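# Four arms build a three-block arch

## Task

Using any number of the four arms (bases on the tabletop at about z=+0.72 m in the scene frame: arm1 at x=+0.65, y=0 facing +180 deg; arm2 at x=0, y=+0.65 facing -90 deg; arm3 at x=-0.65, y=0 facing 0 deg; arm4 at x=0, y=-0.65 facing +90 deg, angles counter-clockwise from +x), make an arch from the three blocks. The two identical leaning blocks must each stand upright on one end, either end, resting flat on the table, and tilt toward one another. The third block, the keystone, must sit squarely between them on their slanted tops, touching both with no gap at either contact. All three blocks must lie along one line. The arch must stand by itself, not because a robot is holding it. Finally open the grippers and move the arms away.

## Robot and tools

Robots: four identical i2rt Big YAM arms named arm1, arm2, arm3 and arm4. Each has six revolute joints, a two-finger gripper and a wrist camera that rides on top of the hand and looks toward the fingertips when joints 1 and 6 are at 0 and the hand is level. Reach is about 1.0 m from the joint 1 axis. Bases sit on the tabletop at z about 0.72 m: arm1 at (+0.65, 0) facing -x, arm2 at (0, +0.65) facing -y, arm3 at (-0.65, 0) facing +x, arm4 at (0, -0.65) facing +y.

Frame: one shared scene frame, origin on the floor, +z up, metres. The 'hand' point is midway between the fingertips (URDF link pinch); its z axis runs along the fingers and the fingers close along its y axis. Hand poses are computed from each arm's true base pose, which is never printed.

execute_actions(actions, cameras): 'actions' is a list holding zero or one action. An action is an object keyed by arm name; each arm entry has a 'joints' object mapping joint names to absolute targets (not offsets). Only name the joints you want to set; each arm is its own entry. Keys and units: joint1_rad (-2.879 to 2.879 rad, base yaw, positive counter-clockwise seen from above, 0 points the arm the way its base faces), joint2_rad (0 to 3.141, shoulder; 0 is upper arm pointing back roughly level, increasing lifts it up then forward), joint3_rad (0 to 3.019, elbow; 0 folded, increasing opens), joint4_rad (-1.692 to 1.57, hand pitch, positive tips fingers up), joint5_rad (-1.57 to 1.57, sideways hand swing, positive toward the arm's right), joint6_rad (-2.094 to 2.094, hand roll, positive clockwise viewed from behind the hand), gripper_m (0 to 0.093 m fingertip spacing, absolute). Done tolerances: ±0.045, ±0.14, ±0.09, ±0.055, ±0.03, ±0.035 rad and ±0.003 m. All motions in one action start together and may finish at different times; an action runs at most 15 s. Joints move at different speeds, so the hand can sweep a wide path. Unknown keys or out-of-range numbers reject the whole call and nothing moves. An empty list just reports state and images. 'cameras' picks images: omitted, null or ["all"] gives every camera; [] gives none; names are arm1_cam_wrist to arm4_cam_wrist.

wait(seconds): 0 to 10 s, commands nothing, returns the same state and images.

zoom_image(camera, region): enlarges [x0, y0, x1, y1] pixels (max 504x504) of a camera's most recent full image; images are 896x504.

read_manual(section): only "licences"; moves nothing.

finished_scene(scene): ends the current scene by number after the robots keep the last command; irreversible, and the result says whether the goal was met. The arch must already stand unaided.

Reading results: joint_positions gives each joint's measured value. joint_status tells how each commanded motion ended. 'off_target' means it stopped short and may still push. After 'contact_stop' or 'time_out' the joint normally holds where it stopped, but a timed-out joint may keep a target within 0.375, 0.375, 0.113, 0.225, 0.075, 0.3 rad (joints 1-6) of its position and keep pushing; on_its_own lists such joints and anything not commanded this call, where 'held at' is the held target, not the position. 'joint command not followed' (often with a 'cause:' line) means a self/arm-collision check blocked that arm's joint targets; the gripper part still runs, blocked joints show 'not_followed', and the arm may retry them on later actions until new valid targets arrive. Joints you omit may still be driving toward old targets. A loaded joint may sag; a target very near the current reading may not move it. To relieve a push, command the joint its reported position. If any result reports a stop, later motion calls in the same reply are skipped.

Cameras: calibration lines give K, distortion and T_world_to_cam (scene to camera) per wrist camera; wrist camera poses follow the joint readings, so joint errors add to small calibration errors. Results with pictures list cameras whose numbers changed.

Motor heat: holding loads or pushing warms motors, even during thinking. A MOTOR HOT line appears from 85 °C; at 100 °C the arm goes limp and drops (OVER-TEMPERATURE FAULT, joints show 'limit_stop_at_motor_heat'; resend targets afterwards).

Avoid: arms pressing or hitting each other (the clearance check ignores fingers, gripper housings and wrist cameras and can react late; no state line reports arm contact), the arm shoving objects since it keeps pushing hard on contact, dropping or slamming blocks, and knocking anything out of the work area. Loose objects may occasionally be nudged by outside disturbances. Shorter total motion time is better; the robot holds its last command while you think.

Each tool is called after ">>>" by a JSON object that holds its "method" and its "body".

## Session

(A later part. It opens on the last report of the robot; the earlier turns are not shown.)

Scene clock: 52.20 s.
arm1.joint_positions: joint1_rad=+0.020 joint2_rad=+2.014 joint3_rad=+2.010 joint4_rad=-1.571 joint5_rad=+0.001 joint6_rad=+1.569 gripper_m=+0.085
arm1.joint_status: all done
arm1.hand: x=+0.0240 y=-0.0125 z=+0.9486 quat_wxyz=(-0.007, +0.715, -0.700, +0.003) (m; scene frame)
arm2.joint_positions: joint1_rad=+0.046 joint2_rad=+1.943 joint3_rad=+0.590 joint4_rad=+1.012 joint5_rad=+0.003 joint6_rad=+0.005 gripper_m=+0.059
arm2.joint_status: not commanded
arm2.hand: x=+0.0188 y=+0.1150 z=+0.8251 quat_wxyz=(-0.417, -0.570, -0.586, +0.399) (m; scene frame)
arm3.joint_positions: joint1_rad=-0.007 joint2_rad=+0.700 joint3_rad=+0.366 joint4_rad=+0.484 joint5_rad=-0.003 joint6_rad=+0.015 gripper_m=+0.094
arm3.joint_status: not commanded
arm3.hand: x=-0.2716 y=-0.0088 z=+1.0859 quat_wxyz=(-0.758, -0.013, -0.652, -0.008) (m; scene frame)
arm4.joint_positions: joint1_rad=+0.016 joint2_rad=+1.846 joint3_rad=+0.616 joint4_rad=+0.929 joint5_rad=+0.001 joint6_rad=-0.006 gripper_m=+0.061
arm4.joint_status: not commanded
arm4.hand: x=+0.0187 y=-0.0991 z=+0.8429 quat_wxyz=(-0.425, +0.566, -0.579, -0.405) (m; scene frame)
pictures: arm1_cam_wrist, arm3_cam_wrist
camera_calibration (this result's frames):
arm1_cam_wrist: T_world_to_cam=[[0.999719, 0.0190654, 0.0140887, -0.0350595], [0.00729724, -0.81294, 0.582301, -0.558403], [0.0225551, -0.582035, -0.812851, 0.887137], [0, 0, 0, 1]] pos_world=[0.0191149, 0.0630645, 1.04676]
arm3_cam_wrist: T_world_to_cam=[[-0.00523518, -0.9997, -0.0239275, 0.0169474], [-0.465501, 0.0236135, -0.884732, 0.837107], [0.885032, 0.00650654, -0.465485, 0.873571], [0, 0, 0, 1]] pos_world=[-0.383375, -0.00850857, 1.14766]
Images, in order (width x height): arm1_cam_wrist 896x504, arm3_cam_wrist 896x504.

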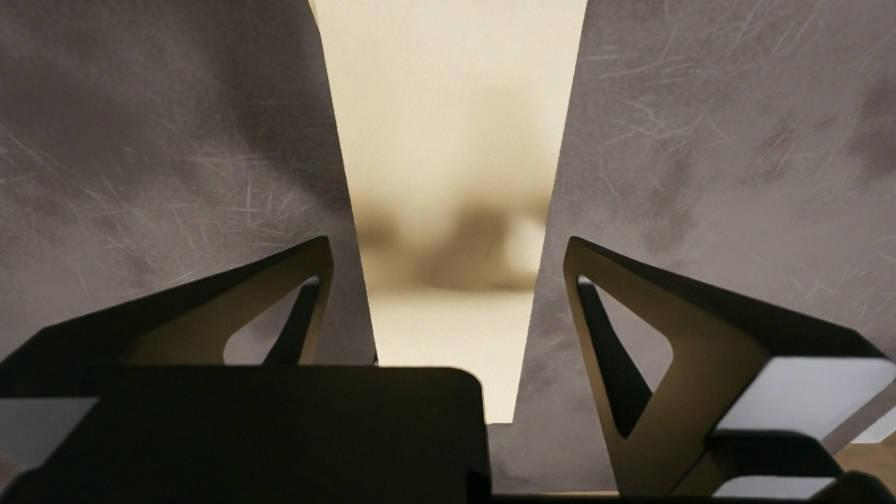

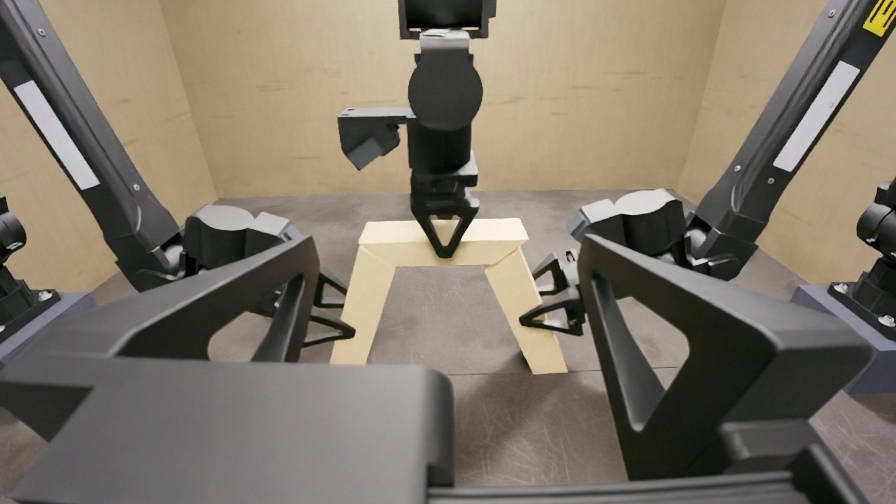

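>>> {"method": "execute_actions", "body": {"actions": [{"arm1":{"joints":{"joint2_rad":1.95,"joint3_rad":2.09,"joint4_rad":-1.69}},"arm2":{"joints":{"gripper_m":0.068}},"arm4":{"joints":{"gripper_m":0.07}}}]}}

>>> {"method": "zoom_image", "body": {"camera": "arm3_cam_wrist", "region": [310,150,610,390]}}

Scene clock: 54.07 s.
arm1.joint_positions: joint1_rad=+0.020 joint2_rad=+1.942 joint3_rad=+2.042 joint4_rad=-1.662 joint5_rad=+0.001 joint6_rad=+1.569 gripper_m=+0.085
arm1.joint_status: all done
joint sent to its limit — the command would take arm1.joint4_rad past its lower limit, so that joint was sent only as far as its limit.
arm1.hand: x=+0.0451 y=-0.0123 z=+1.0040 quat_wxyz=(-0.002, +0.715, -0.700, -0.002) (m; scene frame)
arm2.joint_positions: joint1_rad=+0.047 joint2_rad=+1.937 joint3_rad=+0.591 joint4_rad=+1.042 joint5_rad=+0.003 joint6_rad=+0.005 gripper_m=+0.068
arm2.joint_status: all done
arm2.hand: x=+0.0190 y=+0.1117 z=+0.8353 quat_wxyz=(-0.427, -0.563, -0.578, +0.409) (m; scene frame)
arm3.joint_positions: joint1_rad=-0.007 joint2_rad=+0.700 joint3_rad=+0.366 joint4_rad=+0.484 joint5_rad=-0.003 joint6_rad=+0.015 gripper_m=+0.094
arm3.joint_status: not commanded
arm3.hand: x=-0.2716 y=-0.0088 z=+1.0859 quat_wxyz=(-0.758, -0.013, -0.652, -0.008) (m; scene frame)
arm4.joint_positions: joint1_rad=+0.016 joint2_rad=+1.847 joint3_rad=+0.600 joint4_rad=+0.929 joint5_rad=+0.003 joint6_rad=-0.006 gripper_m=+0.070
arm4.joint_status: all done
arm4.hand: x=+0.0187 y=-0.1063 z=+0.8368 quat_wxyz=(-0.421, +0.569, -0.583, -0.400) (m; scene frame)
pictures: arm1_cam_wrist, arm2_cam_wrist, arm3_cam_wrist, arm4_cam_wrist
camera_calibration (this result's frames):
arm1_cam_wrist: T_world_to_cam=[[0.999817, 0.0191252, 0.000356168, -0.0432282], [0.01534, -0.812782, 0.582365, -0.591076], [0.0114273, -0.582253, -0.812927, 0.93235], [0, 0, 0, 1]] pos_world=[0.0416331, 0.063274, 1.10217]
arm2_cam_wrist: T_world_to_cam=[[-0.999213, -0.0394191, -0.00451941, 0.0306931], [-0.0293411, 0.810779, -0.584617, 0.399436], [0.0267093, -0.584024, -0.811297, 0.867618], [0, 0, 0, 1]] pos_world=[0.0192154, 0.184066, 0.937551]
arm3_cam_wrist: T_world_to_cam=[[-0.00523518, -0.9997, -0.0239275, 0.0169474], [-0.465501, 0.0236135, -0.884732, 0.837107], [0.885032, 0.00650654, -0.465485, 0.873571], [0, 0, 0, 1]] pos_world=[-0.383375, -0.00850857, 1.14766]
arm4_cam_wrist: T_world_to_cam=[[0.999389, -0.0306062, 0.0168561, -0.0372692], [-0.0157433, -0.825105, -0.56476, 0.389205], [0.0311932, 0.564149, -0.825083, 0.878039], [0, 0, 0, 1]] pos_world=[0.015985, -0.175351, 0.944891]
Images, in order (width x height): arm1_cam_wrist 896x504, arm2_cam_wrist 896x504, arm3_cam_wrist 896x504, arm4_cam_wrist 896x504.

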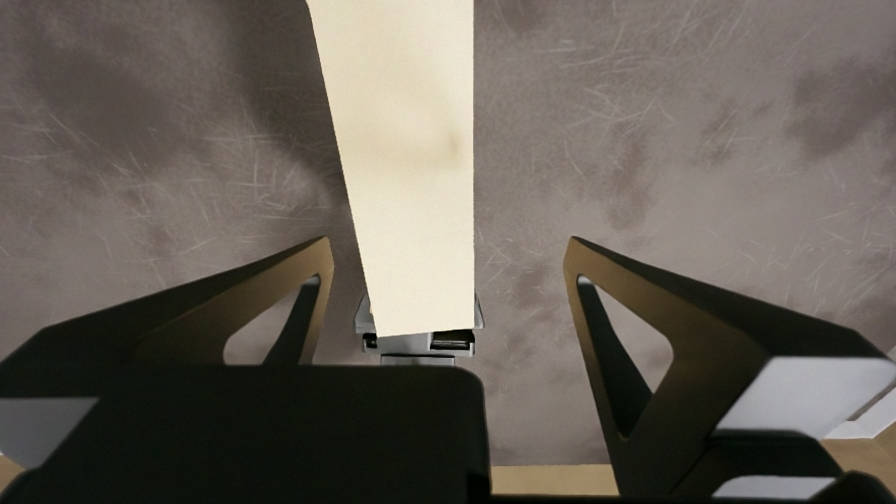

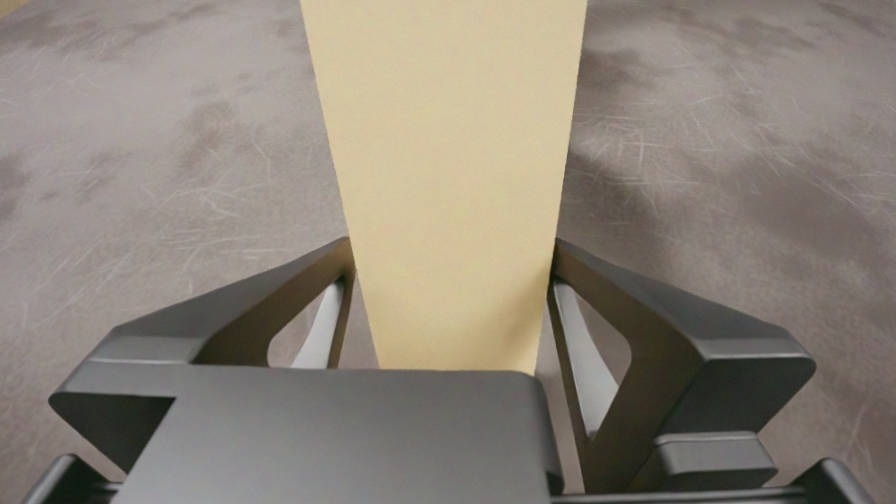

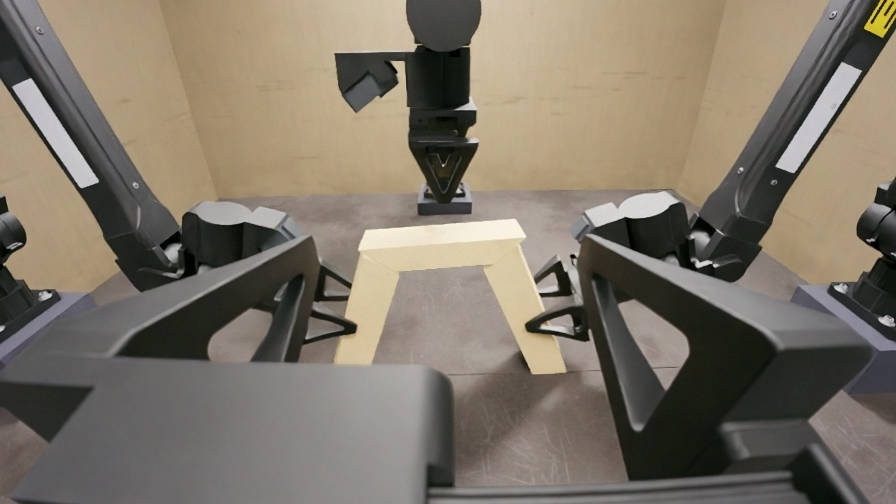

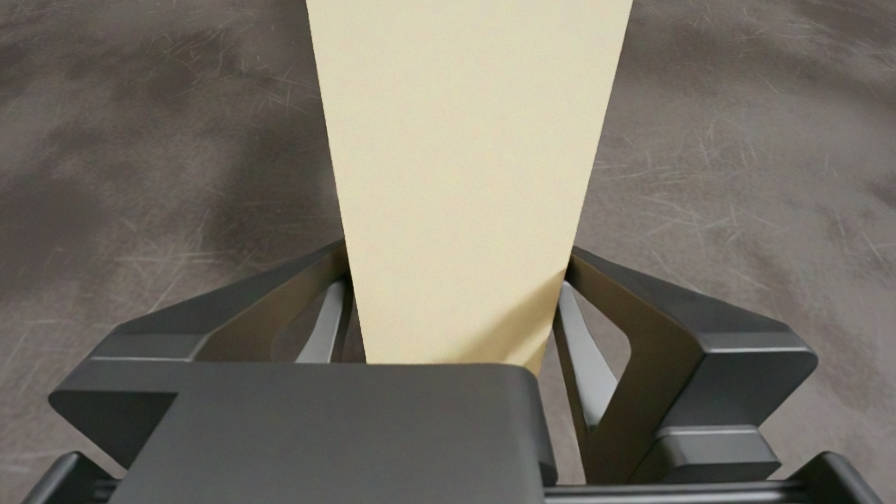

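Region (310, 150, 610, 390) of arm3_cam_wrist's 896x504 image, scaled by 1.680, with more detail than that image has; it fills the top 403 rows of this view, and the rest is white.

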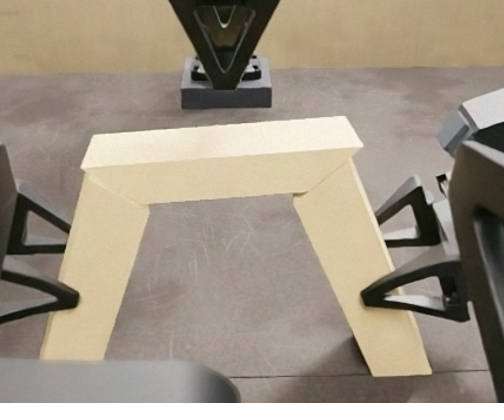

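>>> {"method": "execute_actions", "body": {"actions": [{"arm1":{"joints":{"joint1_rad":0.11,"joint2_rad":1.99,"joint3_rad":2.17,"joint4_rad":-1.69,"joint6_rad":1.66,"gripper_m":0.035}},"arm2":{"joints":{"gripper_m":0.045}},"arm4":{"joints":{"gripper_m":0.045}}}], "cameras": []}}

>>> {"method": "execute_actions", "body": {"actions": [{"arm1":{"joints":{"joint2_rad":2.012,"joint3_rad":2.05,"joint4_rad":-1.58}}}], "cameras": ["arm3_cam_wrist"]}}

>>> {"method": "zoom_image", "body": {"camera": "arm3_cam_wrist", "region": [310,150,610,390]}}

Scene clock: 56.70 s.
arm1.joint_positions: joint1_rad=+0.116 joint2_rad=+1.970 joint3_rad=+2.113 joint4_rad=-1.664 joint5_rad=+0.000 joint6_rad=+1.644 gripper_m=+0.035
arm1.joint_status: all done
joint sent to its limit — the command would take arm1.joint4_rad past its lower limit, so that joint was sent only as far as its limit.
arm1.hand: x=+0.0320 y=-0.0727 z=+1.0138 quat_wxyz=(+0.014, +0.722, -0.692, -0.014) (m; scene frame)
arm2.joint_positions: joint1_rad=+0.046 joint2_rad=+1.937 joint3_rad=+0.591 joint4_rad=+1.043 joint5_rad=+0.005 joint6_rad=+0.005 gripper_m=+0.059
arm2.joint_status: gripper_m off_target (ended at +0.059, target +0.045)
arm2.hand: x=+0.0184 y=+0.1116 z=+0.8355 quat_wxyz=(-0.427, -0.563, -0.577, +0.410) (m; scene frame)
arm3.joint_positions: joint1_rad=-0.007 joint2_rad=+0.700 joint3_rad=+0.366 joint4_rad=+0.484 joint5_rad=-0.003 joint6_rad=+0.015 gripper_m=+0.094
arm3.joint_status: not commanded
arm3.hand: x=-0.2716 y=-0.0088 z=+1.0859 quat_wxyz=(-0.758, -0.013, -0.652, -0.008) (m; scene frame)
arm4.joint_positions: joint1_rad=+0.016 joint2_rad=+1.847 joint3_rad=+0.600 joint4_rad=+0.929 joint5_rad=+0.008 joint6_rad=-0.006 gripper_m=+0.060
arm4.joint_status: gripper_m off_target (ended at +0.060, target +0.045)
arm4.hand: x=+0.0196 y=-0.1063 z=+0.8368 quat_wxyz=(-0.422, +0.568, -0.584, -0.398) (m; scene frame)
pictures: none
No camera images: the call's "cameras" was empty. Leave "cameras" out to get every camera's image.

Scene clock: 57.57 s.
arm1.joint_positions: joint1_rad=+0.116 joint2_rad=+1.998 joint3_rad=+2.056 joint4_rad=-1.598 joint5_rad=+0.000 joint6_rad=+1.645 gripper_m=+0.035
arm1.joint_status: all done
arm1.hand: x=+0.0245 y=-0.0734 z=+0.9757 quat_wxyz=(+0.007, +0.722, -0.692, -0.008) (m; scene frame)
arm2.joint_positions: joint1_rad=+0.046 joint2_rad=+1.937 joint3_rad=+0.591 joint4_rad=+1.043 joint5_rad=+0.005 joint6_rad=+0.005 gripper_m=+0.059
arm2.joint_status: not commanded
arm2.hand: x=+0.0184 y=+0.1116 z=+0.8355 quat_wxyz=(-0.427, -0.563, -0.577, +0.410) (m; scene frame)
arm3.joint_positions: joint1_rad=-0.007 joint2_rad=+0.700 joint3_rad=+0.366 joint4_rad=+0.484 joint5_rad=-0.003 joint6_rad=+0.015 gripper_m=+0.094
arm3.joint_status: not commanded
arm3.hand: x=-0.2716 y=-0.0088 z=+1.0859 quat_wxyz=(-0.758, -0.013, -0.652, -0.008) (m; scene frame)
arm4.joint_positions: joint1_rad=+0.016 joint2_rad=+1.847 joint3_rad=+0.600 joint4_rad=+0.929 joint5_rad=+0.008 joint6_rad=-0.006 gripper_m=+0.060
arm4.joint_status: not commanded
arm4.hand: x=+0.0196 y=-0.1063 z=+0.8368 quat_wxyz=(-0.422, +0.568, -0.584, -0.398) (m; scene frame)
pictures: arm3_cam_wrist
camera_calibration (this result's frames):
arm3_cam_wrist: T_world_to_cam=[[-0.00523518, -0.9997, -0.0239275, 0.0169474], [-0.465501, 0.0236135, -0.884732, 0.837107], [0.885032, 0.00650654, -0.465485, 0.873571], [0, 0, 0, 1]] pos_world=[-0.383375, -0.00850857, 1.14766]
Images, in order (width x height): arm3_cam_wrist 896x504.

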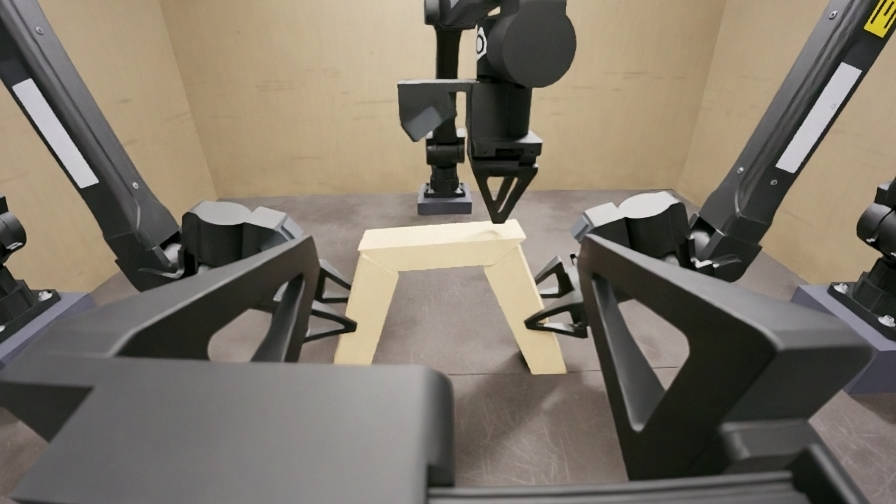

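Region (310, 150, 610, 390) of arm3_cam_wrist's 896x504 image, scaled by 1.680, with more detail than that image has; it fills the top 403 rows of this view, and the rest is white.

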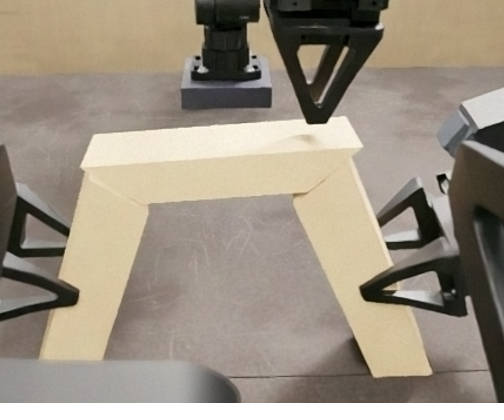

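Lower ~0.018 more.

>>> {"method": "execute_actions", "body": {"actions": [{"arm1":{"joints":{"joint2_rad":2.02,"joint3_rad":2.02,"joint4_rad":-1.56}}}], "cameras": ["arm3_cam_wrist"]}}

>>> {"method": "zoom_image", "body": {"camera": "arm3_cam_wrist", "region": [310,150,610,390]}}

Scene clock: 60.77 s.
arm1.joint_positions: joint1_rad=+0.116 joint2_rad=+2.001 joint3_rad=+2.029 joint4_rad=-1.579 joint5_rad=+0.000 joint6_rad=+1.645 gripper_m=+0.035
arm1.joint_status: all done
arm1.hand: x=+0.0261 y=-0.0732 z=+0.9634 quat_wxyz=(+0.003, +0.722, -0.692, -0.005) (m; scene frame)
arm2.joint_positions: joint1_rad=+0.046 joint2_rad=+1.937 joint3_rad=+0.591 joint4_rad=+1.043 joint5_rad=+0.005 joint6_rad=+0.005 gripper_m=+0.059
arm2.joint_status: not commanded
arm2.hand: x=+0.0184 y=+0.1116 z=+0.8355 quat_wxyz=(-0.427, -0.563, -0.577, +0.410) (m; scene frame)
arm3.joint_positions: joint1_rad=-0.007 joint2_rad=+0.700 joint3_rad=+0.366 joint4_rad=+0.484 joint5_rad=-0.003 joint6_rad=+0.015 gripper_m=+0.094
arm3.joint_status: not commanded
arm3.hand: x=-0.2716 y=-0.0088 z=+1.0859 quat_wxyz=(-0.758, -0.013, -0.652, -0.008) (m; scene frame)
arm4.joint_positions: joint1_rad=+0.016 joint2_rad=+1.847 joint3_rad=+0.600 joint4_rad=+0.929 joint5_rad=+0.008 joint6_rad=-0.006 gripper_m=+0.060
arm4.joint_status: not commanded
arm4.hand: x=+0.0196 y=-0.1063 z=+0.8368 quat_wxyz=(-0.422, +0.568, -0.584, -0.398) (m; scene frame)
pictures: arm3_cam_wrist
camera_calibration (this result's frames):
arm3_cam_wrist: T_world_to_cam=[[-0.00523518, -0.9997, -0.0239275, 0.0169474], [-0.465501, 0.0236135, -0.884732, 0.837107], [0.885032, 0.00650654, -0.465485, 0.873571], [0, 0, 0, 1]] pos_world=[-0.383375, -0.00850857, 1.14766]
Images, in order (width x height): arm3_cam_wrist 896x504.

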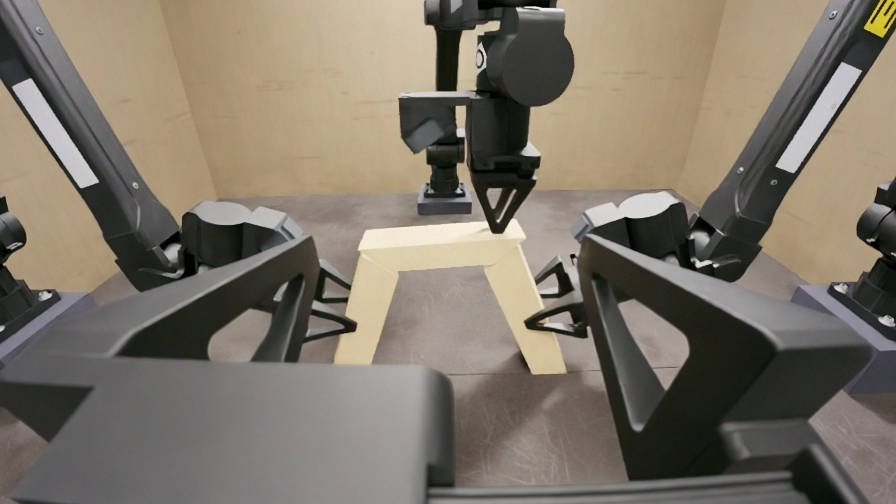

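Region (310, 150, 610, 390) of arm3_cam_wrist's 896x504 image, scaled by 1.680, with more detail than that image has; it fills the top 403 rows of this view, and the rest is white.

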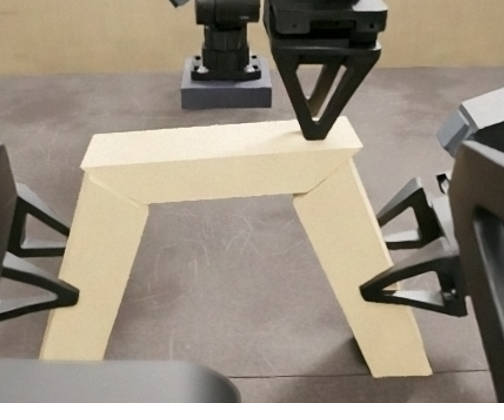

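>>> {"method": "execute_actions", "body": {"actions": [{"arm1":{"joints":{"joint3_rad":1.995,"joint4_rad":-1.545}}}], "cameras": ["arm3_cam_wrist"]}}

>>> {"method": "zoom_image", "body": {"camera": "arm3_cam_wrist", "region": [310,150,610,390]}}

Scene clock: 61.73 s.
arm1.joint_positions: joint1_rad=+0.116 joint2_rad=+2.001 joint3_rad=+2.012 joint4_rad=-1.562 joint5_rad=+0.001 joint6_rad=+1.645 gripper_m=+0.035
arm1.joint_status: all done
arm1.hand: x=+0.0260 y=-0.0731 z=+0.9571 quat_wxyz=(+0.003, +0.722, -0.692, -0.005) (m; scene frame)
arm2.joint_positions: joint1_rad=+0.046 joint2_rad=+1.937 joint3_rad=+0.591 joint4_rad=+1.043 joint5_rad=+0.005 joint6_rad=+0.005 gripper_m=+0.059
arm2.joint_status: not commanded
arm2.hand: x=+0.0184 y=+0.1116 z=+0.8355 quat_wxyz=(-0.427, -0.563, -0.577, +0.410) (m; scene frame)
arm3.joint_positions: joint1_rad=-0.007 joint2_rad=+0.700 joint3_rad=+0.366 joint4_rad=+0.484 joint5_rad=-0.003 joint6_rad=+0.015 gripper_m=+0.094
arm3.joint_status: not commanded
arm3.hand: x=-0.2716 y=-0.0088 z=+1.0859 quat_wxyz=(-0.758, -0.013, -0.652, -0.008) (m; scene frame)
arm4.joint_positions: joint1_rad=+0.016 joint2_rad=+1.847 joint3_rad=+0.600 joint4_rad=+0.929 joint5_rad=+0.008 joint6_rad=-0.006 gripper_m=+0.060
arm4.joint_status: not commanded
arm4.hand: x=+0.0196 y=-0.1063 z=+0.8368 quat_wxyz=(-0.422, +0.568, -0.584, -0.398) (m; scene frame)
pictures: arm3_cam_wrist
camera_calibration (this result's frames):
arm3_cam_wrist: T_world_to_cam=[[-0.00523518, -0.9997, -0.0239275, 0.0169474], [-0.465501, 0.0236135, -0.884732, 0.837107], [0.885032, 0.00650654, -0.465485, 0.873571], [0, 0, 0, 1]] pos_world=[-0.383375, -0.00850857, 1.14766]
Images, in order (width x height): arm3_cam_wrist 896x504.

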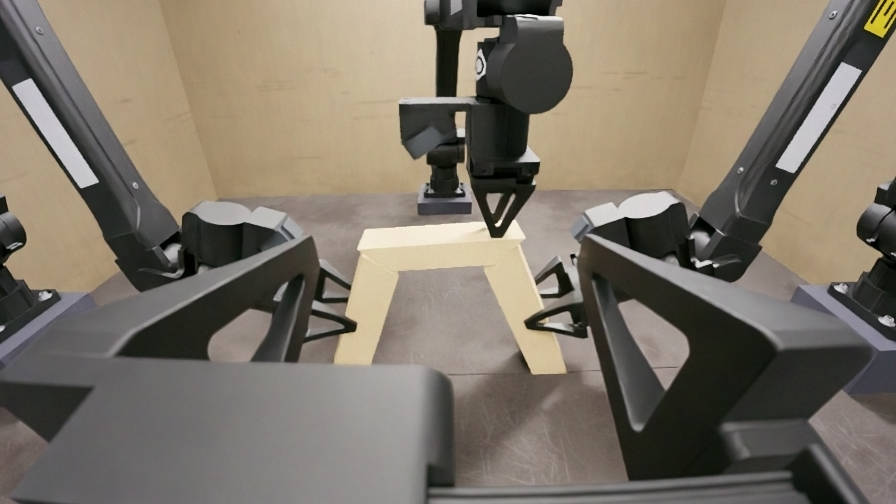

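Region (310, 150, 610, 390) of arm3_cam_wrist's 896x504 image, scaled by 1.680, with more detail than that image has; it fills the top 403 rows of this view, and the rest is white.

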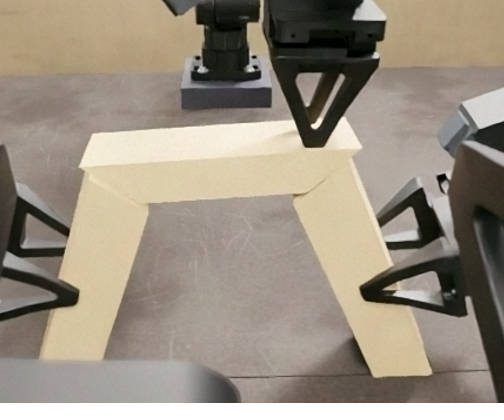

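Slightly moved; continue.

>>> {"method": "execute_actions", "body": {"actions": [{"arm1":{"joints":{"joint3_rad":1.972,"joint4_rad":-1.525}}}], "cameras": ["arm3_cam_wrist"]}}

>>> {"method": "zoom_image", "body": {"camera": "arm3_cam_wrist", "region": [310,150,610,390]}}

Scene clock: 62.83 s.
arm1.joint_positions: joint1_rad=+0.116 joint2_rad=+1.996 joint3_rad=+2.000 joint4_rad=-1.548 joint5_rad=+0.001 joint6_rad=+1.645 gripper_m=+0.035
arm1.joint_status: all done
arm1.hand: x=+0.0257 y=-0.0731 z=+0.9559 quat_wxyz=(+0.006, +0.722, -0.692, -0.008) (m; scene frame)
arm2.joint_positions: joint1_rad=+0.046 joint2_rad=+1.937 joint3_rad=+0.591 joint4_rad=+1.043 joint5_rad=+0.005 joint6_rad=+0.005 gripper_m=+0.059
arm2.joint_status: not commanded
arm2.hand: x=+0.0184 y=+0.1116 z=+0.8355 quat_wxyz=(-0.427, -0.563, -0.577, +0.410) (m; scene frame)
arm3.joint_positions: joint1_rad=-0.007 joint2_rad=+0.700 joint3_rad=+0.366 joint4_rad=+0.484 joint5_rad=-0.003 joint6_rad=+0.015 gripper_m=+0.094
arm3.joint_status: not commanded
arm3.hand: x=-0.2716 y=-0.0088 z=+1.0859 quat_wxyz=(-0.758, -0.013, -0.652, -0.008) (m; scene frame)
arm4.joint_positions: joint1_rad=+0.016 joint2_rad=+1.847 joint3_rad=+0.600 joint4_rad=+0.929 joint5_rad=+0.007 joint6_rad=-0.008 gripper_m=+0.060
arm4.joint_status: not commanded
arm4.hand: x=+0.0194 y=-0.1063 z=+0.8368 quat_wxyz=(-0.422, +0.568, -0.583, -0.398) (m; scene frame)
pictures: arm3_cam_wrist
camera_calibration (this result's frames):
arm3_cam_wrist: T_world_to_cam=[[-0.00523518, -0.9997, -0.0239275, 0.0169474], [-0.465501, 0.0236135, -0.884732, 0.837107], [0.885032, 0.00650654, -0.465485, 0.873571], [0, 0, 0, 1]] pos_world=[-0.383375, -0.00850857, 1.14766]
Images, in order (width x height): arm3_cam_wrist 896x504.

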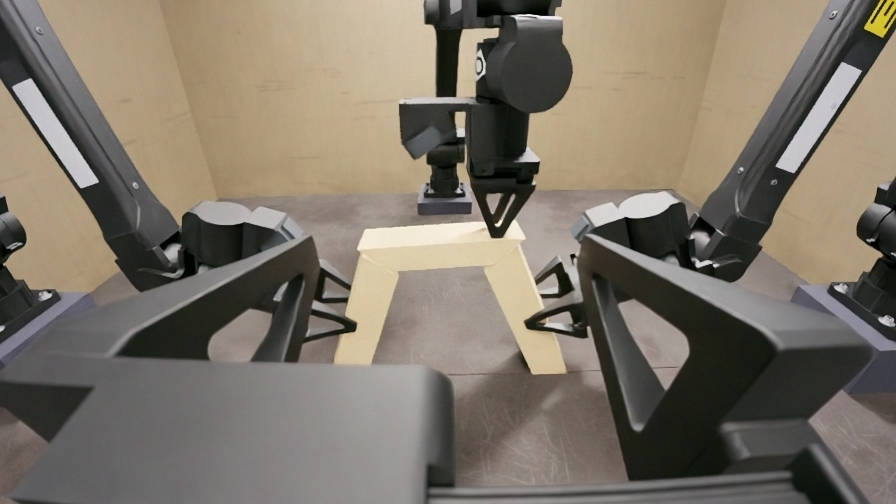

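Region (310, 150, 610, 390) of arm3_cam_wrist's 896x504 image, scaled by 1.680, with more detail than that image has; it fills the top 403 rows of this view, and the rest is white.

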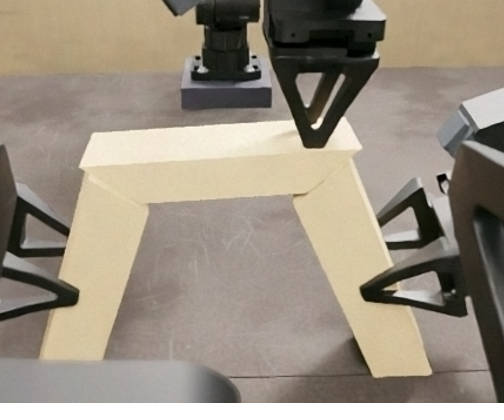

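>>> {"method": "execute_actions", "body": {"actions": [{"arm1":{"joints":{"joint2_rad":1.96,"joint3_rad":2.1,"joint4_rad":-1.66}},"arm3":{"joints":{"joint1_rad":0.22,"joint4_rad":0.3}}}], "cameras": ["arm3_cam_wrist"]}}

>>> {"method": "zoom_image", "body": {"camera": "arm3_cam_wrist", "region": [320,100,700,400]}}

Scene clock: 65.47 s.
arm1.joint_positions: joint1_rad=+0.116 joint2_rad=+1.960 joint3_rad=+2.047 joint4_rad=-1.644 joint5_rad=+0.001 joint6_rad=+1.645 gripper_m=+0.035
arm1.joint_status: all done
arm1.hand: x=+0.0415 y=-0.0714 z=+0.9947 quat_wxyz=(+0.000, +0.722, -0.692, -0.003) (m; scene frame)
arm2.joint_positions: joint1_rad=+0.046 joint2_rad=+1.937 joint3_rad=+0.591 joint4_rad=+1.043 joint5_rad=+0.005 joint6_rad=+0.005 gripper_m=+0.059
arm2.joint_status: not commanded
arm2.hand: x=+0.0184 y=+0.1116 z=+0.8355 quat_wxyz=(-0.427, -0.563, -0.577, +0.410) (m; scene frame)
arm3.joint_positions: joint1_rad=+0.217 joint2_rad=+0.700 joint3_rad=+0.366 joint4_rad=+0.316 joint5_rad=+0.000 joint6_rad=+0.015 gripper_m=+0.094
arm3.joint_status: all done
arm3.hand: x=-0.2776 y=+0.0766 z=+1.0460 quat_wxyz=(-0.696, +0.066, -0.710, -0.086) (m; scene frame)
arm4.joint_positions: joint1_rad=+0.016 joint2_rad=+1.847 joint3_rad=+0.600 joint4_rad=+0.929 joint5_rad=+0.007 joint6_rad=-0.008 gripper_m=+0.060
arm4.joint_status: not commanded
arm4.hand: x=+0.0194 y=-0.1063 z=+0.8368 quat_wxyz=(-0.422, +0.568, -0.583, -0.398) (m; scene frame)
pictures: arm3_cam_wrist
camera_calibration (this result's frames):
arm3_cam_wrist: T_world_to_cam=[[0.213653, -0.976617, -0.0239065, 0.160379], [-0.594617, -0.110589, -0.796367, 0.678972], [0.775102, 0.184361, -0.604341, 0.96089], [0, 0, 0, 1]] pos_world=[-0.375325, 0.0545651, 1.12525]
Images, in order (width x height): arm3_cam_wrist 896x504.

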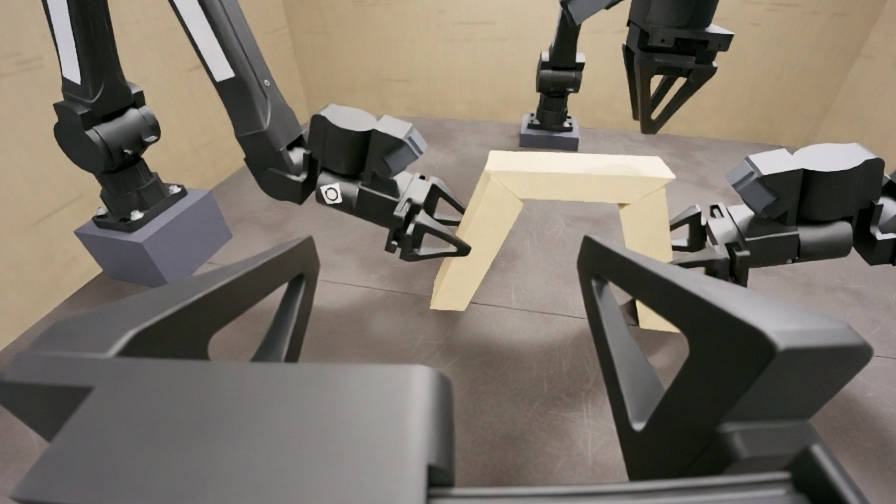

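Region (320, 100, 700, 400) of arm3_cam_wrist's 896x504 image, scaled by 1.326, with more detail than that image has; it fills the top 398 rows of this view, and the rest is white.

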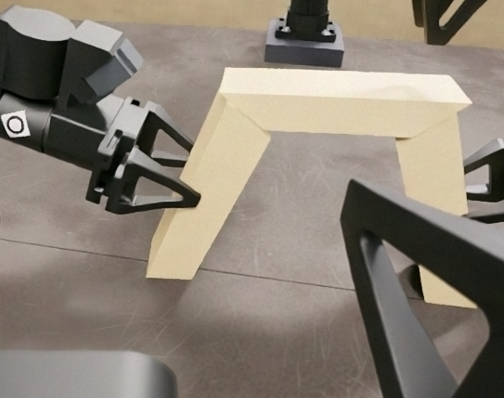

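>>> {"method": "execute_actions", "body": {"actions": [{"arm2":{"joints":{"joint2_rad":1.9,"joint3_rad":0.635,"joint4_rad":0.92}}}], "cameras": ["arm3_cam_wrist"]}}

>>> {"method": "zoom_image", "body": {"camera": "arm3_cam_wrist", "region": [320,100,700,400]}}

Scene clock: 67.57 s.
arm1.joint_positions: joint1_rad=+0.116 joint2_rad=+1.960 joint3_rad=+2.047 joint4_rad=-1.644 joint5_rad=+0.001 joint6_rad=+1.645 gripper_m=+0.035
arm1.joint_status: not commanded
arm1.hand: x=+0.0415 y=-0.0714 z=+0.9947 quat_wxyz=(+0.000, +0.722, -0.692, -0.003) (m; scene frame)
arm2.joint_positions: joint1_rad=+0.046 joint2_rad=+1.903 joint3_rad=+0.608 joint4_rad=+0.939 joint5_rad=+0.004 joint6_rad=+0.006 gripper_m=+0.059
arm2.joint_status: all done
arm2.hand: x=+0.0185 y=+0.1082 z=+0.8349 quat_wxyz=(-0.412, -0.574, -0.588, +0.395) (m; scene frame)
arm3.joint_positions: joint1_rad=+0.217 joint2_rad=+0.700 joint3_rad=+0.366 joint4_rad=+0.316 joint5_rad=+0.000 joint6_rad=+0.015 gripper_m=+0.094
arm3.joint_status: not commanded
arm3.hand: x=-0.2776 y=+0.0766 z=+1.0460 quat_wxyz=(-0.696, +0.066, -0.710, -0.086) (m; scene frame)
arm4.joint_positions: joint1_rad=+0.016 joint2_rad=+1.847 joint3_rad=+0.600 joint4_rad=+0.929 joint5_rad=+0.007 joint6_rad=-0.008 gripper_m=+0.060
arm4.joint_status: not commanded
arm4.hand: x=+0.0194 y=-0.1063 z=+0.8368 quat_wxyz=(-0.422, +0.568, -0.583, -0.398) (m; scene frame)
pictures: arm3_cam_wrist
camera_calibration (this result's frames):
arm3_cam_wrist: T_world_to_cam=[[0.213653, -0.976617, -0.0239065, 0.160379], [-0.594617, -0.110589, -0.796367, 0.678972], [0.775102, 0.184361, -0.604341, 0.96089], [0, 0, 0, 1]] pos_world=[-0.375325, 0.0545651, 1.12525]
Images, in order (width x height): arm3_cam_wrist 896x504.

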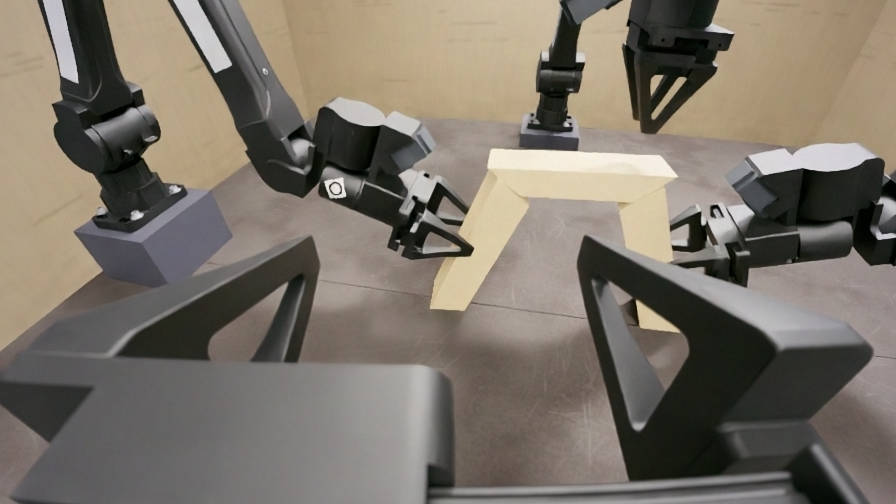

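Region (320, 100, 700, 400) of arm3_cam_wrist's 896x504 image, scaled by 1.326, with more detail than that image has; it fills the top 398 rows of this view, and the rest is white.

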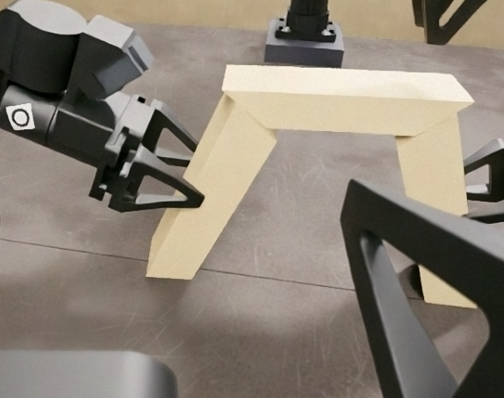

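>>> {"method": "execute_actions", "body": {"actions": [{"arm3":{"joints":{"joint1_rad":0,"joint4_rad":0.47}},"arm2":{"joints":{"gripper_m":0.07}},"arm4":{"joints":{"gripper_m":0.07}}}]}}

>>> {"method": "zoom_image", "body": {"camera": "arm3_cam_wrist", "region": [310,150,610,390]}}

Scene clock: 68.83 s.
arm1.joint_positions: joint1_rad=+0.116 joint2_rad=+1.960 joint3_rad=+2.047 joint4_rad=-1.644 joint5_rad=+0.001 joint6_rad=+1.645 gripper_m=+0.035
arm1.joint_status: not commanded
arm1.hand: x=+0.0415 y=-0.0714 z=+0.9947 quat_wxyz=(+0.000, +0.722, -0.692, -0.003) (m; scene frame)
arm2.joint_positions: joint1_rad=+0.046 joint2_rad=+1.903 joint3_rad=+0.608 joint4_rad=+0.928 joint5_rad=+0.004 joint6_rad=+0.006 gripper_m=+0.070
arm2.joint_status: all done
arm2.hand: x=+0.0186 y=+0.1091 z=+0.8325 quat_wxyz=(-0.409, -0.576, -0.590, +0.392) (m; scene frame)
arm3.joint_positions: joint1_rad=+0.003 joint2_rad=+0.700 joint3_rad=+0.366 joint4_rad=+0.442 joint5_rad=+0.000 joint6_rad=+0.014 gripper_m=+0.094
arm3.joint_status: all done
arm3.hand: x=-0.2703 y=-0.0055 z=+1.0757 quat_wxyz=(-0.744, -0.010, -0.668, -0.011) (m; scene frame)
arm4.joint_positions: joint1_rad=+0.016 joint2_rad=+1.847 joint3_rad=+0.600 joint4_rad=+0.929 joint5_rad=+0.003 joint6_rad=-0.008 gripper_m=+0.070
arm4.joint_status: all done
arm4.hand: x=+0.0188 y=-0.1063 z=+0.8366 quat_wxyz=(-0.421, +0.569, -0.583, -0.399) (m; scene frame)
pictures: arm1_cam_wrist, arm2_cam_wrist, arm3_cam_wrist, arm4_cam_wrist
camera_calibration (this result's frames):
arm1_cam_wrist: T_world_to_cam=[[0.999202, 0.0397261, -0.00417915, -0.032402], [0.0347019, -0.811461, 0.583376, -0.635317], [0.019784, -0.583055, -0.812192, 0.889296], [0, 0, 0, 1]] pos_world=[0.036829, 0.00426091, 1.09277]
arm2_cam_wrist: T_world_to_cam=[[-0.999278, -0.0376447, -0.00510029, 0.0304317], [-0.0291335, 0.845571, -0.533068, 0.353195], [0.0243798, -0.532535, -0.846057, 0.887178], [0, 0, 0, 1]] pos_world=[0.0190703, 0.174948, 0.939035]
arm3_cam_wrist: T_world_to_cam=[[0.00158704, -0.99972, -0.0235901, 0.021581], [-0.502275, 0.0196017, -0.864486, 0.796895], [0.864706, 0.0132207, -0.502104, 0.901569], [0, 0, 0, 1]] pos_world=[-0.379366, -0.00596485, 1.14209]
arm4_cam_wrist: T_world_to_cam=[[0.999366, -0.0304622, 0.0184217, -0.0386266], [-0.0147539, -0.825355, -0.564422, 0.388732], [0.0323979, 0.563792, -0.825281, 0.878001], [0, 0, 0, 1]] pos_world=[0.015892, -0.175345, 0.944718]
Images, in order (width x height): arm1_cam_wrist 896x504, arm2_cam_wrist 896x504, arm3_cam_wrist 896x504, arm4_cam_wrist 896x504.

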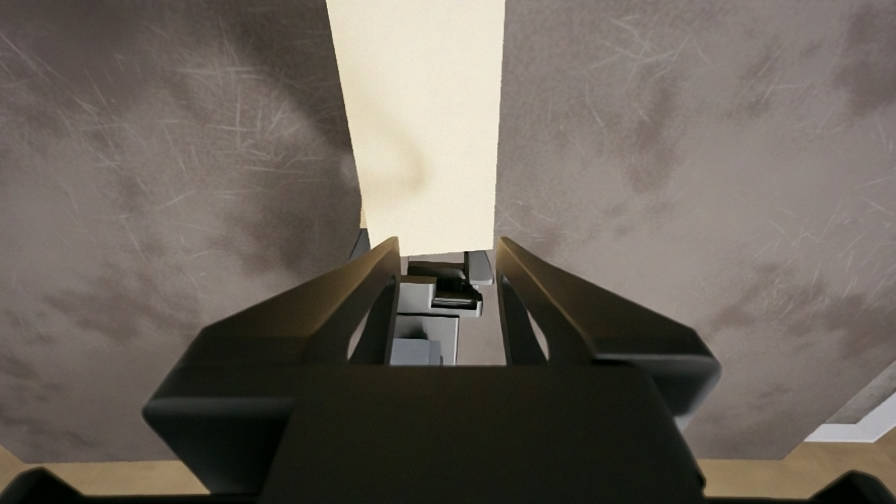

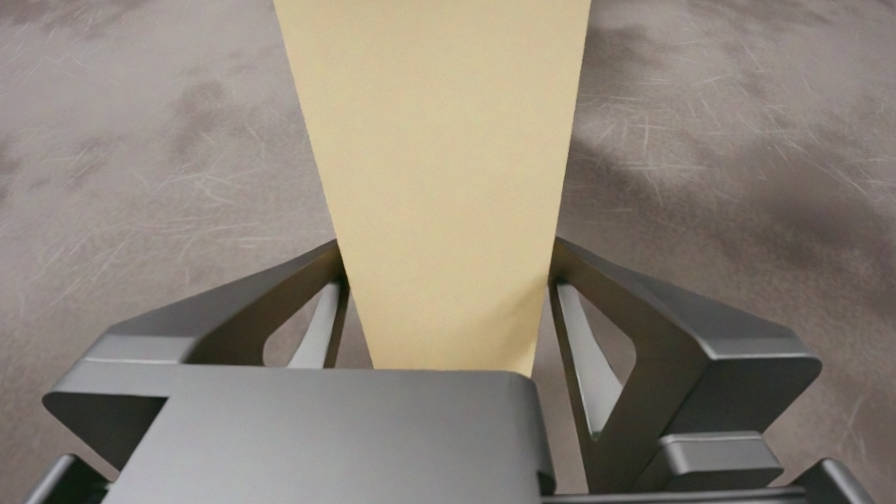

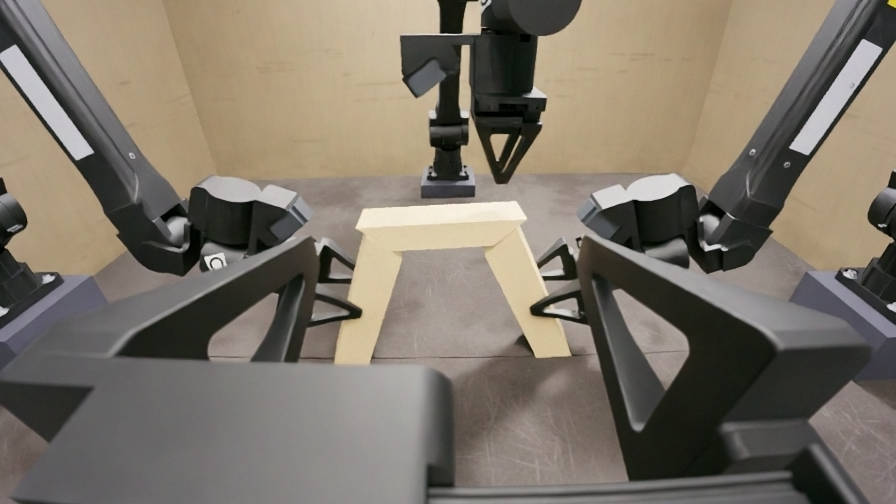

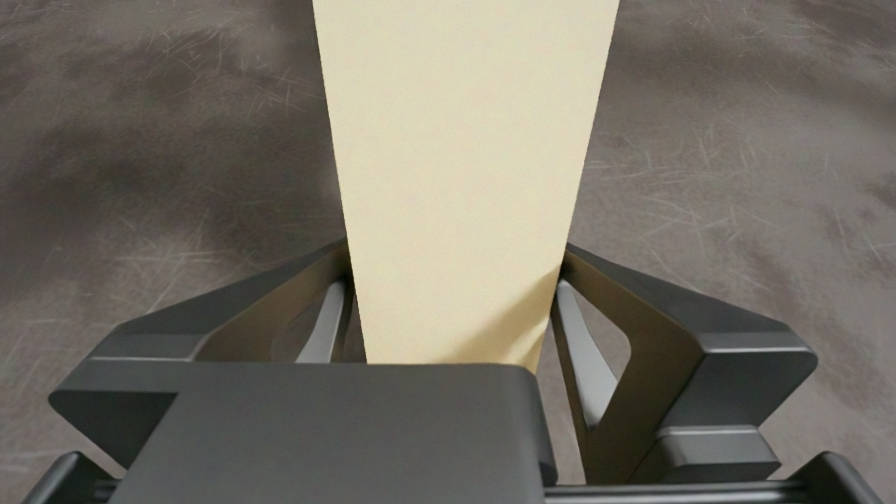

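Region (310, 150, 610, 390) of arm3_cam_wrist's 896x504 image, scaled by 1.680, with more detail than that image has; it fills the top 403 rows of this view, and the rest is white.

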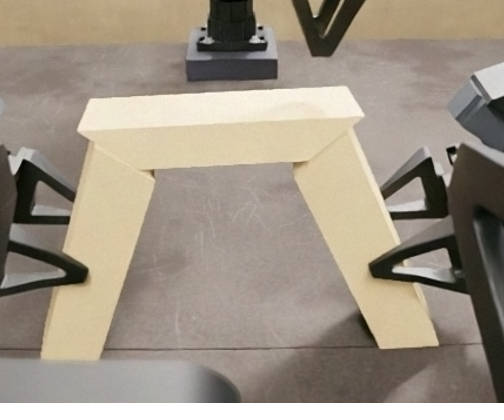

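>>> {"method": "execute_actions", "body": {"actions": [{"arm2":{"joints":{"gripper_m":0.045}},"arm4":{"joints":{"gripper_m":0.045}},"arm3":{"joints":{"joint1_rad":0.22,"joint4_rad":0.3}}}], "cameras": []}}

>>> {"method": "execute_actions", "body": {"actions": [{"arm2":{"joints":{"joint2_rad":1.825,"joint3_rad":0.6,"joint4_rad":0.775}}}], "cameras": ["arm3_cam_wrist"]}}

>>> {"method": "zoom_image", "body": {"camera": "arm3_cam_wrist", "region": [320,100,700,400]}}

Scene clock: 71.57 s.
arm1.joint_positions: joint1_rad=+0.116 joint2_rad=+1.960 joint3_rad=+2.047 joint4_rad=-1.644 joint5_rad=+0.001 joint6_rad=+1.645 gripper_m=+0.035
arm1.joint_status: not commanded
arm1.hand: x=+0.0415 y=-0.0714 z=+0.9947 quat_wxyz=(+0.000, +0.722, -0.692, -0.003) (m; scene frame)
arm2.joint_positions: joint1_rad=+0.046 joint2_rad=+1.903 joint3_rad=+0.608 joint4_rad=+0.928 joint5_rad=+0.003 joint6_rad=+0.005 gripper_m=+0.060
arm2.joint_status: gripper_m off_target (ended at +0.060, target +0.045)
arm2.hand: x=+0.0188 y=+0.1091 z=+0.8324 quat_wxyz=(-0.409, -0.575, -0.591, +0.391) (m; scene frame)
arm3.joint_positions: joint1_rad=+0.217 joint2_rad=+0.700 joint3_rad=+0.366 joint4_rad=+0.316 joint5_rad=+0.000 joint6_rad=+0.014 gripper_m=+0.094
arm3.joint_status: all done
arm3.hand: x=-0.2776 y=+0.0766 z=+1.0460 quat_wxyz=(-0.696, +0.066, -0.710, -0.086) (m; scene frame)
arm4.joint_positions: joint1_rad=+0.016 joint2_rad=+1.847 joint3_rad=+0.600 joint4_rad=+0.929 joint5_rad=+0.006 joint6_rad=-0.008 gripper_m=+0.060
arm4.joint_status: gripper_m off_target (ended at +0.060, target +0.045)
arm4.hand: x=+0.0192 y=-0.1063 z=+0.8366 quat_wxyz=(-0.422, +0.569, -0.583, -0.398) (m; scene frame)
pictures: none
No camera images: the call's "cameras" was empty. Leave "cameras" out to get every camera's image.

Scene clock: 72.37 s.
arm1.joint_positions: joint1_rad=+0.116 joint2_rad=+1.960 joint3_rad=+2.047 joint4_rad=-1.644 joint5_rad=+0.001 joint6_rad=+1.645 gripper_m=+0.035
arm1.joint_status: not commanded
arm1.hand: x=+0.0415 y=-0.0714 z=+0.9947 quat_wxyz=(+0.000, +0.722, -0.692, -0.003) (m; scene frame)
arm2.joint_positions: joint1_rad=+0.046 joint2_rad=+1.840 joint3_rad=+0.605 joint4_rad=+0.786 joint5_rad=+0.003 joint6_rad=+0.005 gripper_m=+0.060
arm2.joint_status: all done
arm2.hand: x=+0.0185 y=+0.1168 z=+0.8318 quat_wxyz=(-0.384, -0.591, -0.607, +0.368) (m; scene frame)
arm3.joint_positions: joint1_rad=+0.217 joint2_rad=+0.700 joint3_rad=+0.366 joint4_rad=+0.316 joint5_rad=+0.000 joint6_rad=+0.014 gripper_m=+0.094
arm3.joint_status: not commanded
arm3.hand: x=-0.2776 y=+0.0766 z=+1.0460 quat_wxyz=(-0.696, +0.066, -0.710, -0.086) (m; scene frame)
arm4.joint_positions: joint1_rad=+0.016 joint2_rad=+1.847 joint3_rad=+0.600 joint4_rad=+0.929 joint5_rad=+0.006 joint6_rad=-0.008 gripper_m=+0.060
arm4.joint_status: not commanded
arm4.hand: x=+0.0192 y=-0.1063 z=+0.8366 quat_wxyz=(-0.422, +0.569, -0.583, -0.398) (m; scene frame)
pictures: arm3_cam_wrist
camera_calibration (this result's frames):
arm3_cam_wrist: T_world_to_cam=[[0.213291, -0.976706, -0.023519, 0.159815], [-0.594301, -0.1106, -0.796601, 0.679381], [0.775444, 0.183885, -0.604047, 0.96077], [0, 0, 0, 1]] pos_world=[-0.375353, 0.0545608, 1.12531]
Images, in order (width x height): arm3_cam_wrist 896x504.

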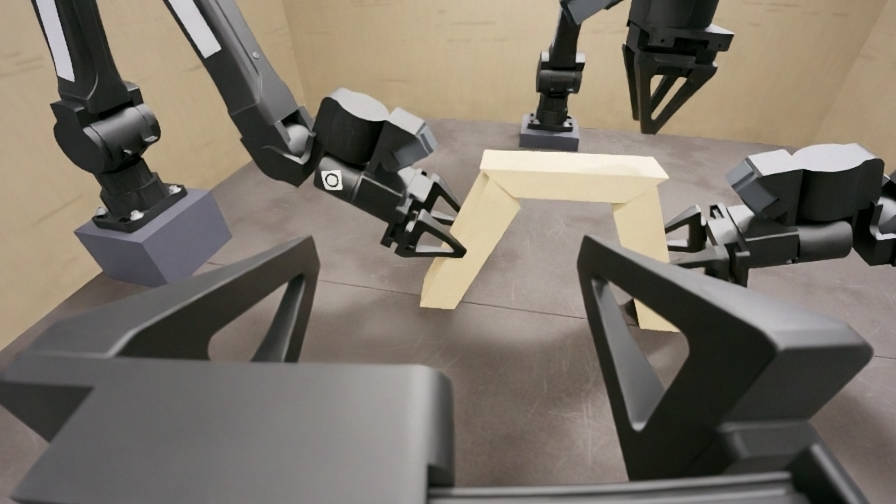

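Region (320, 100, 700, 400) of arm3_cam_wrist's 896x504 image, scaled by 1.326, with more detail than that image has; it fills the top 398 rows of this view, and the rest is white.

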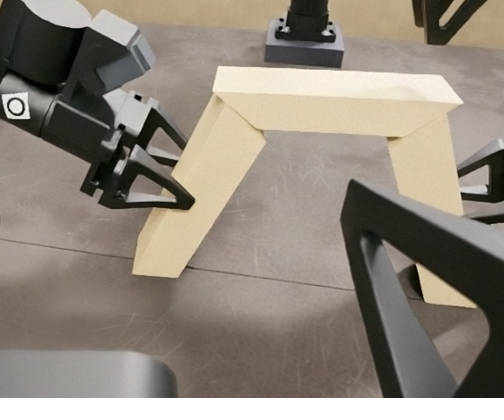

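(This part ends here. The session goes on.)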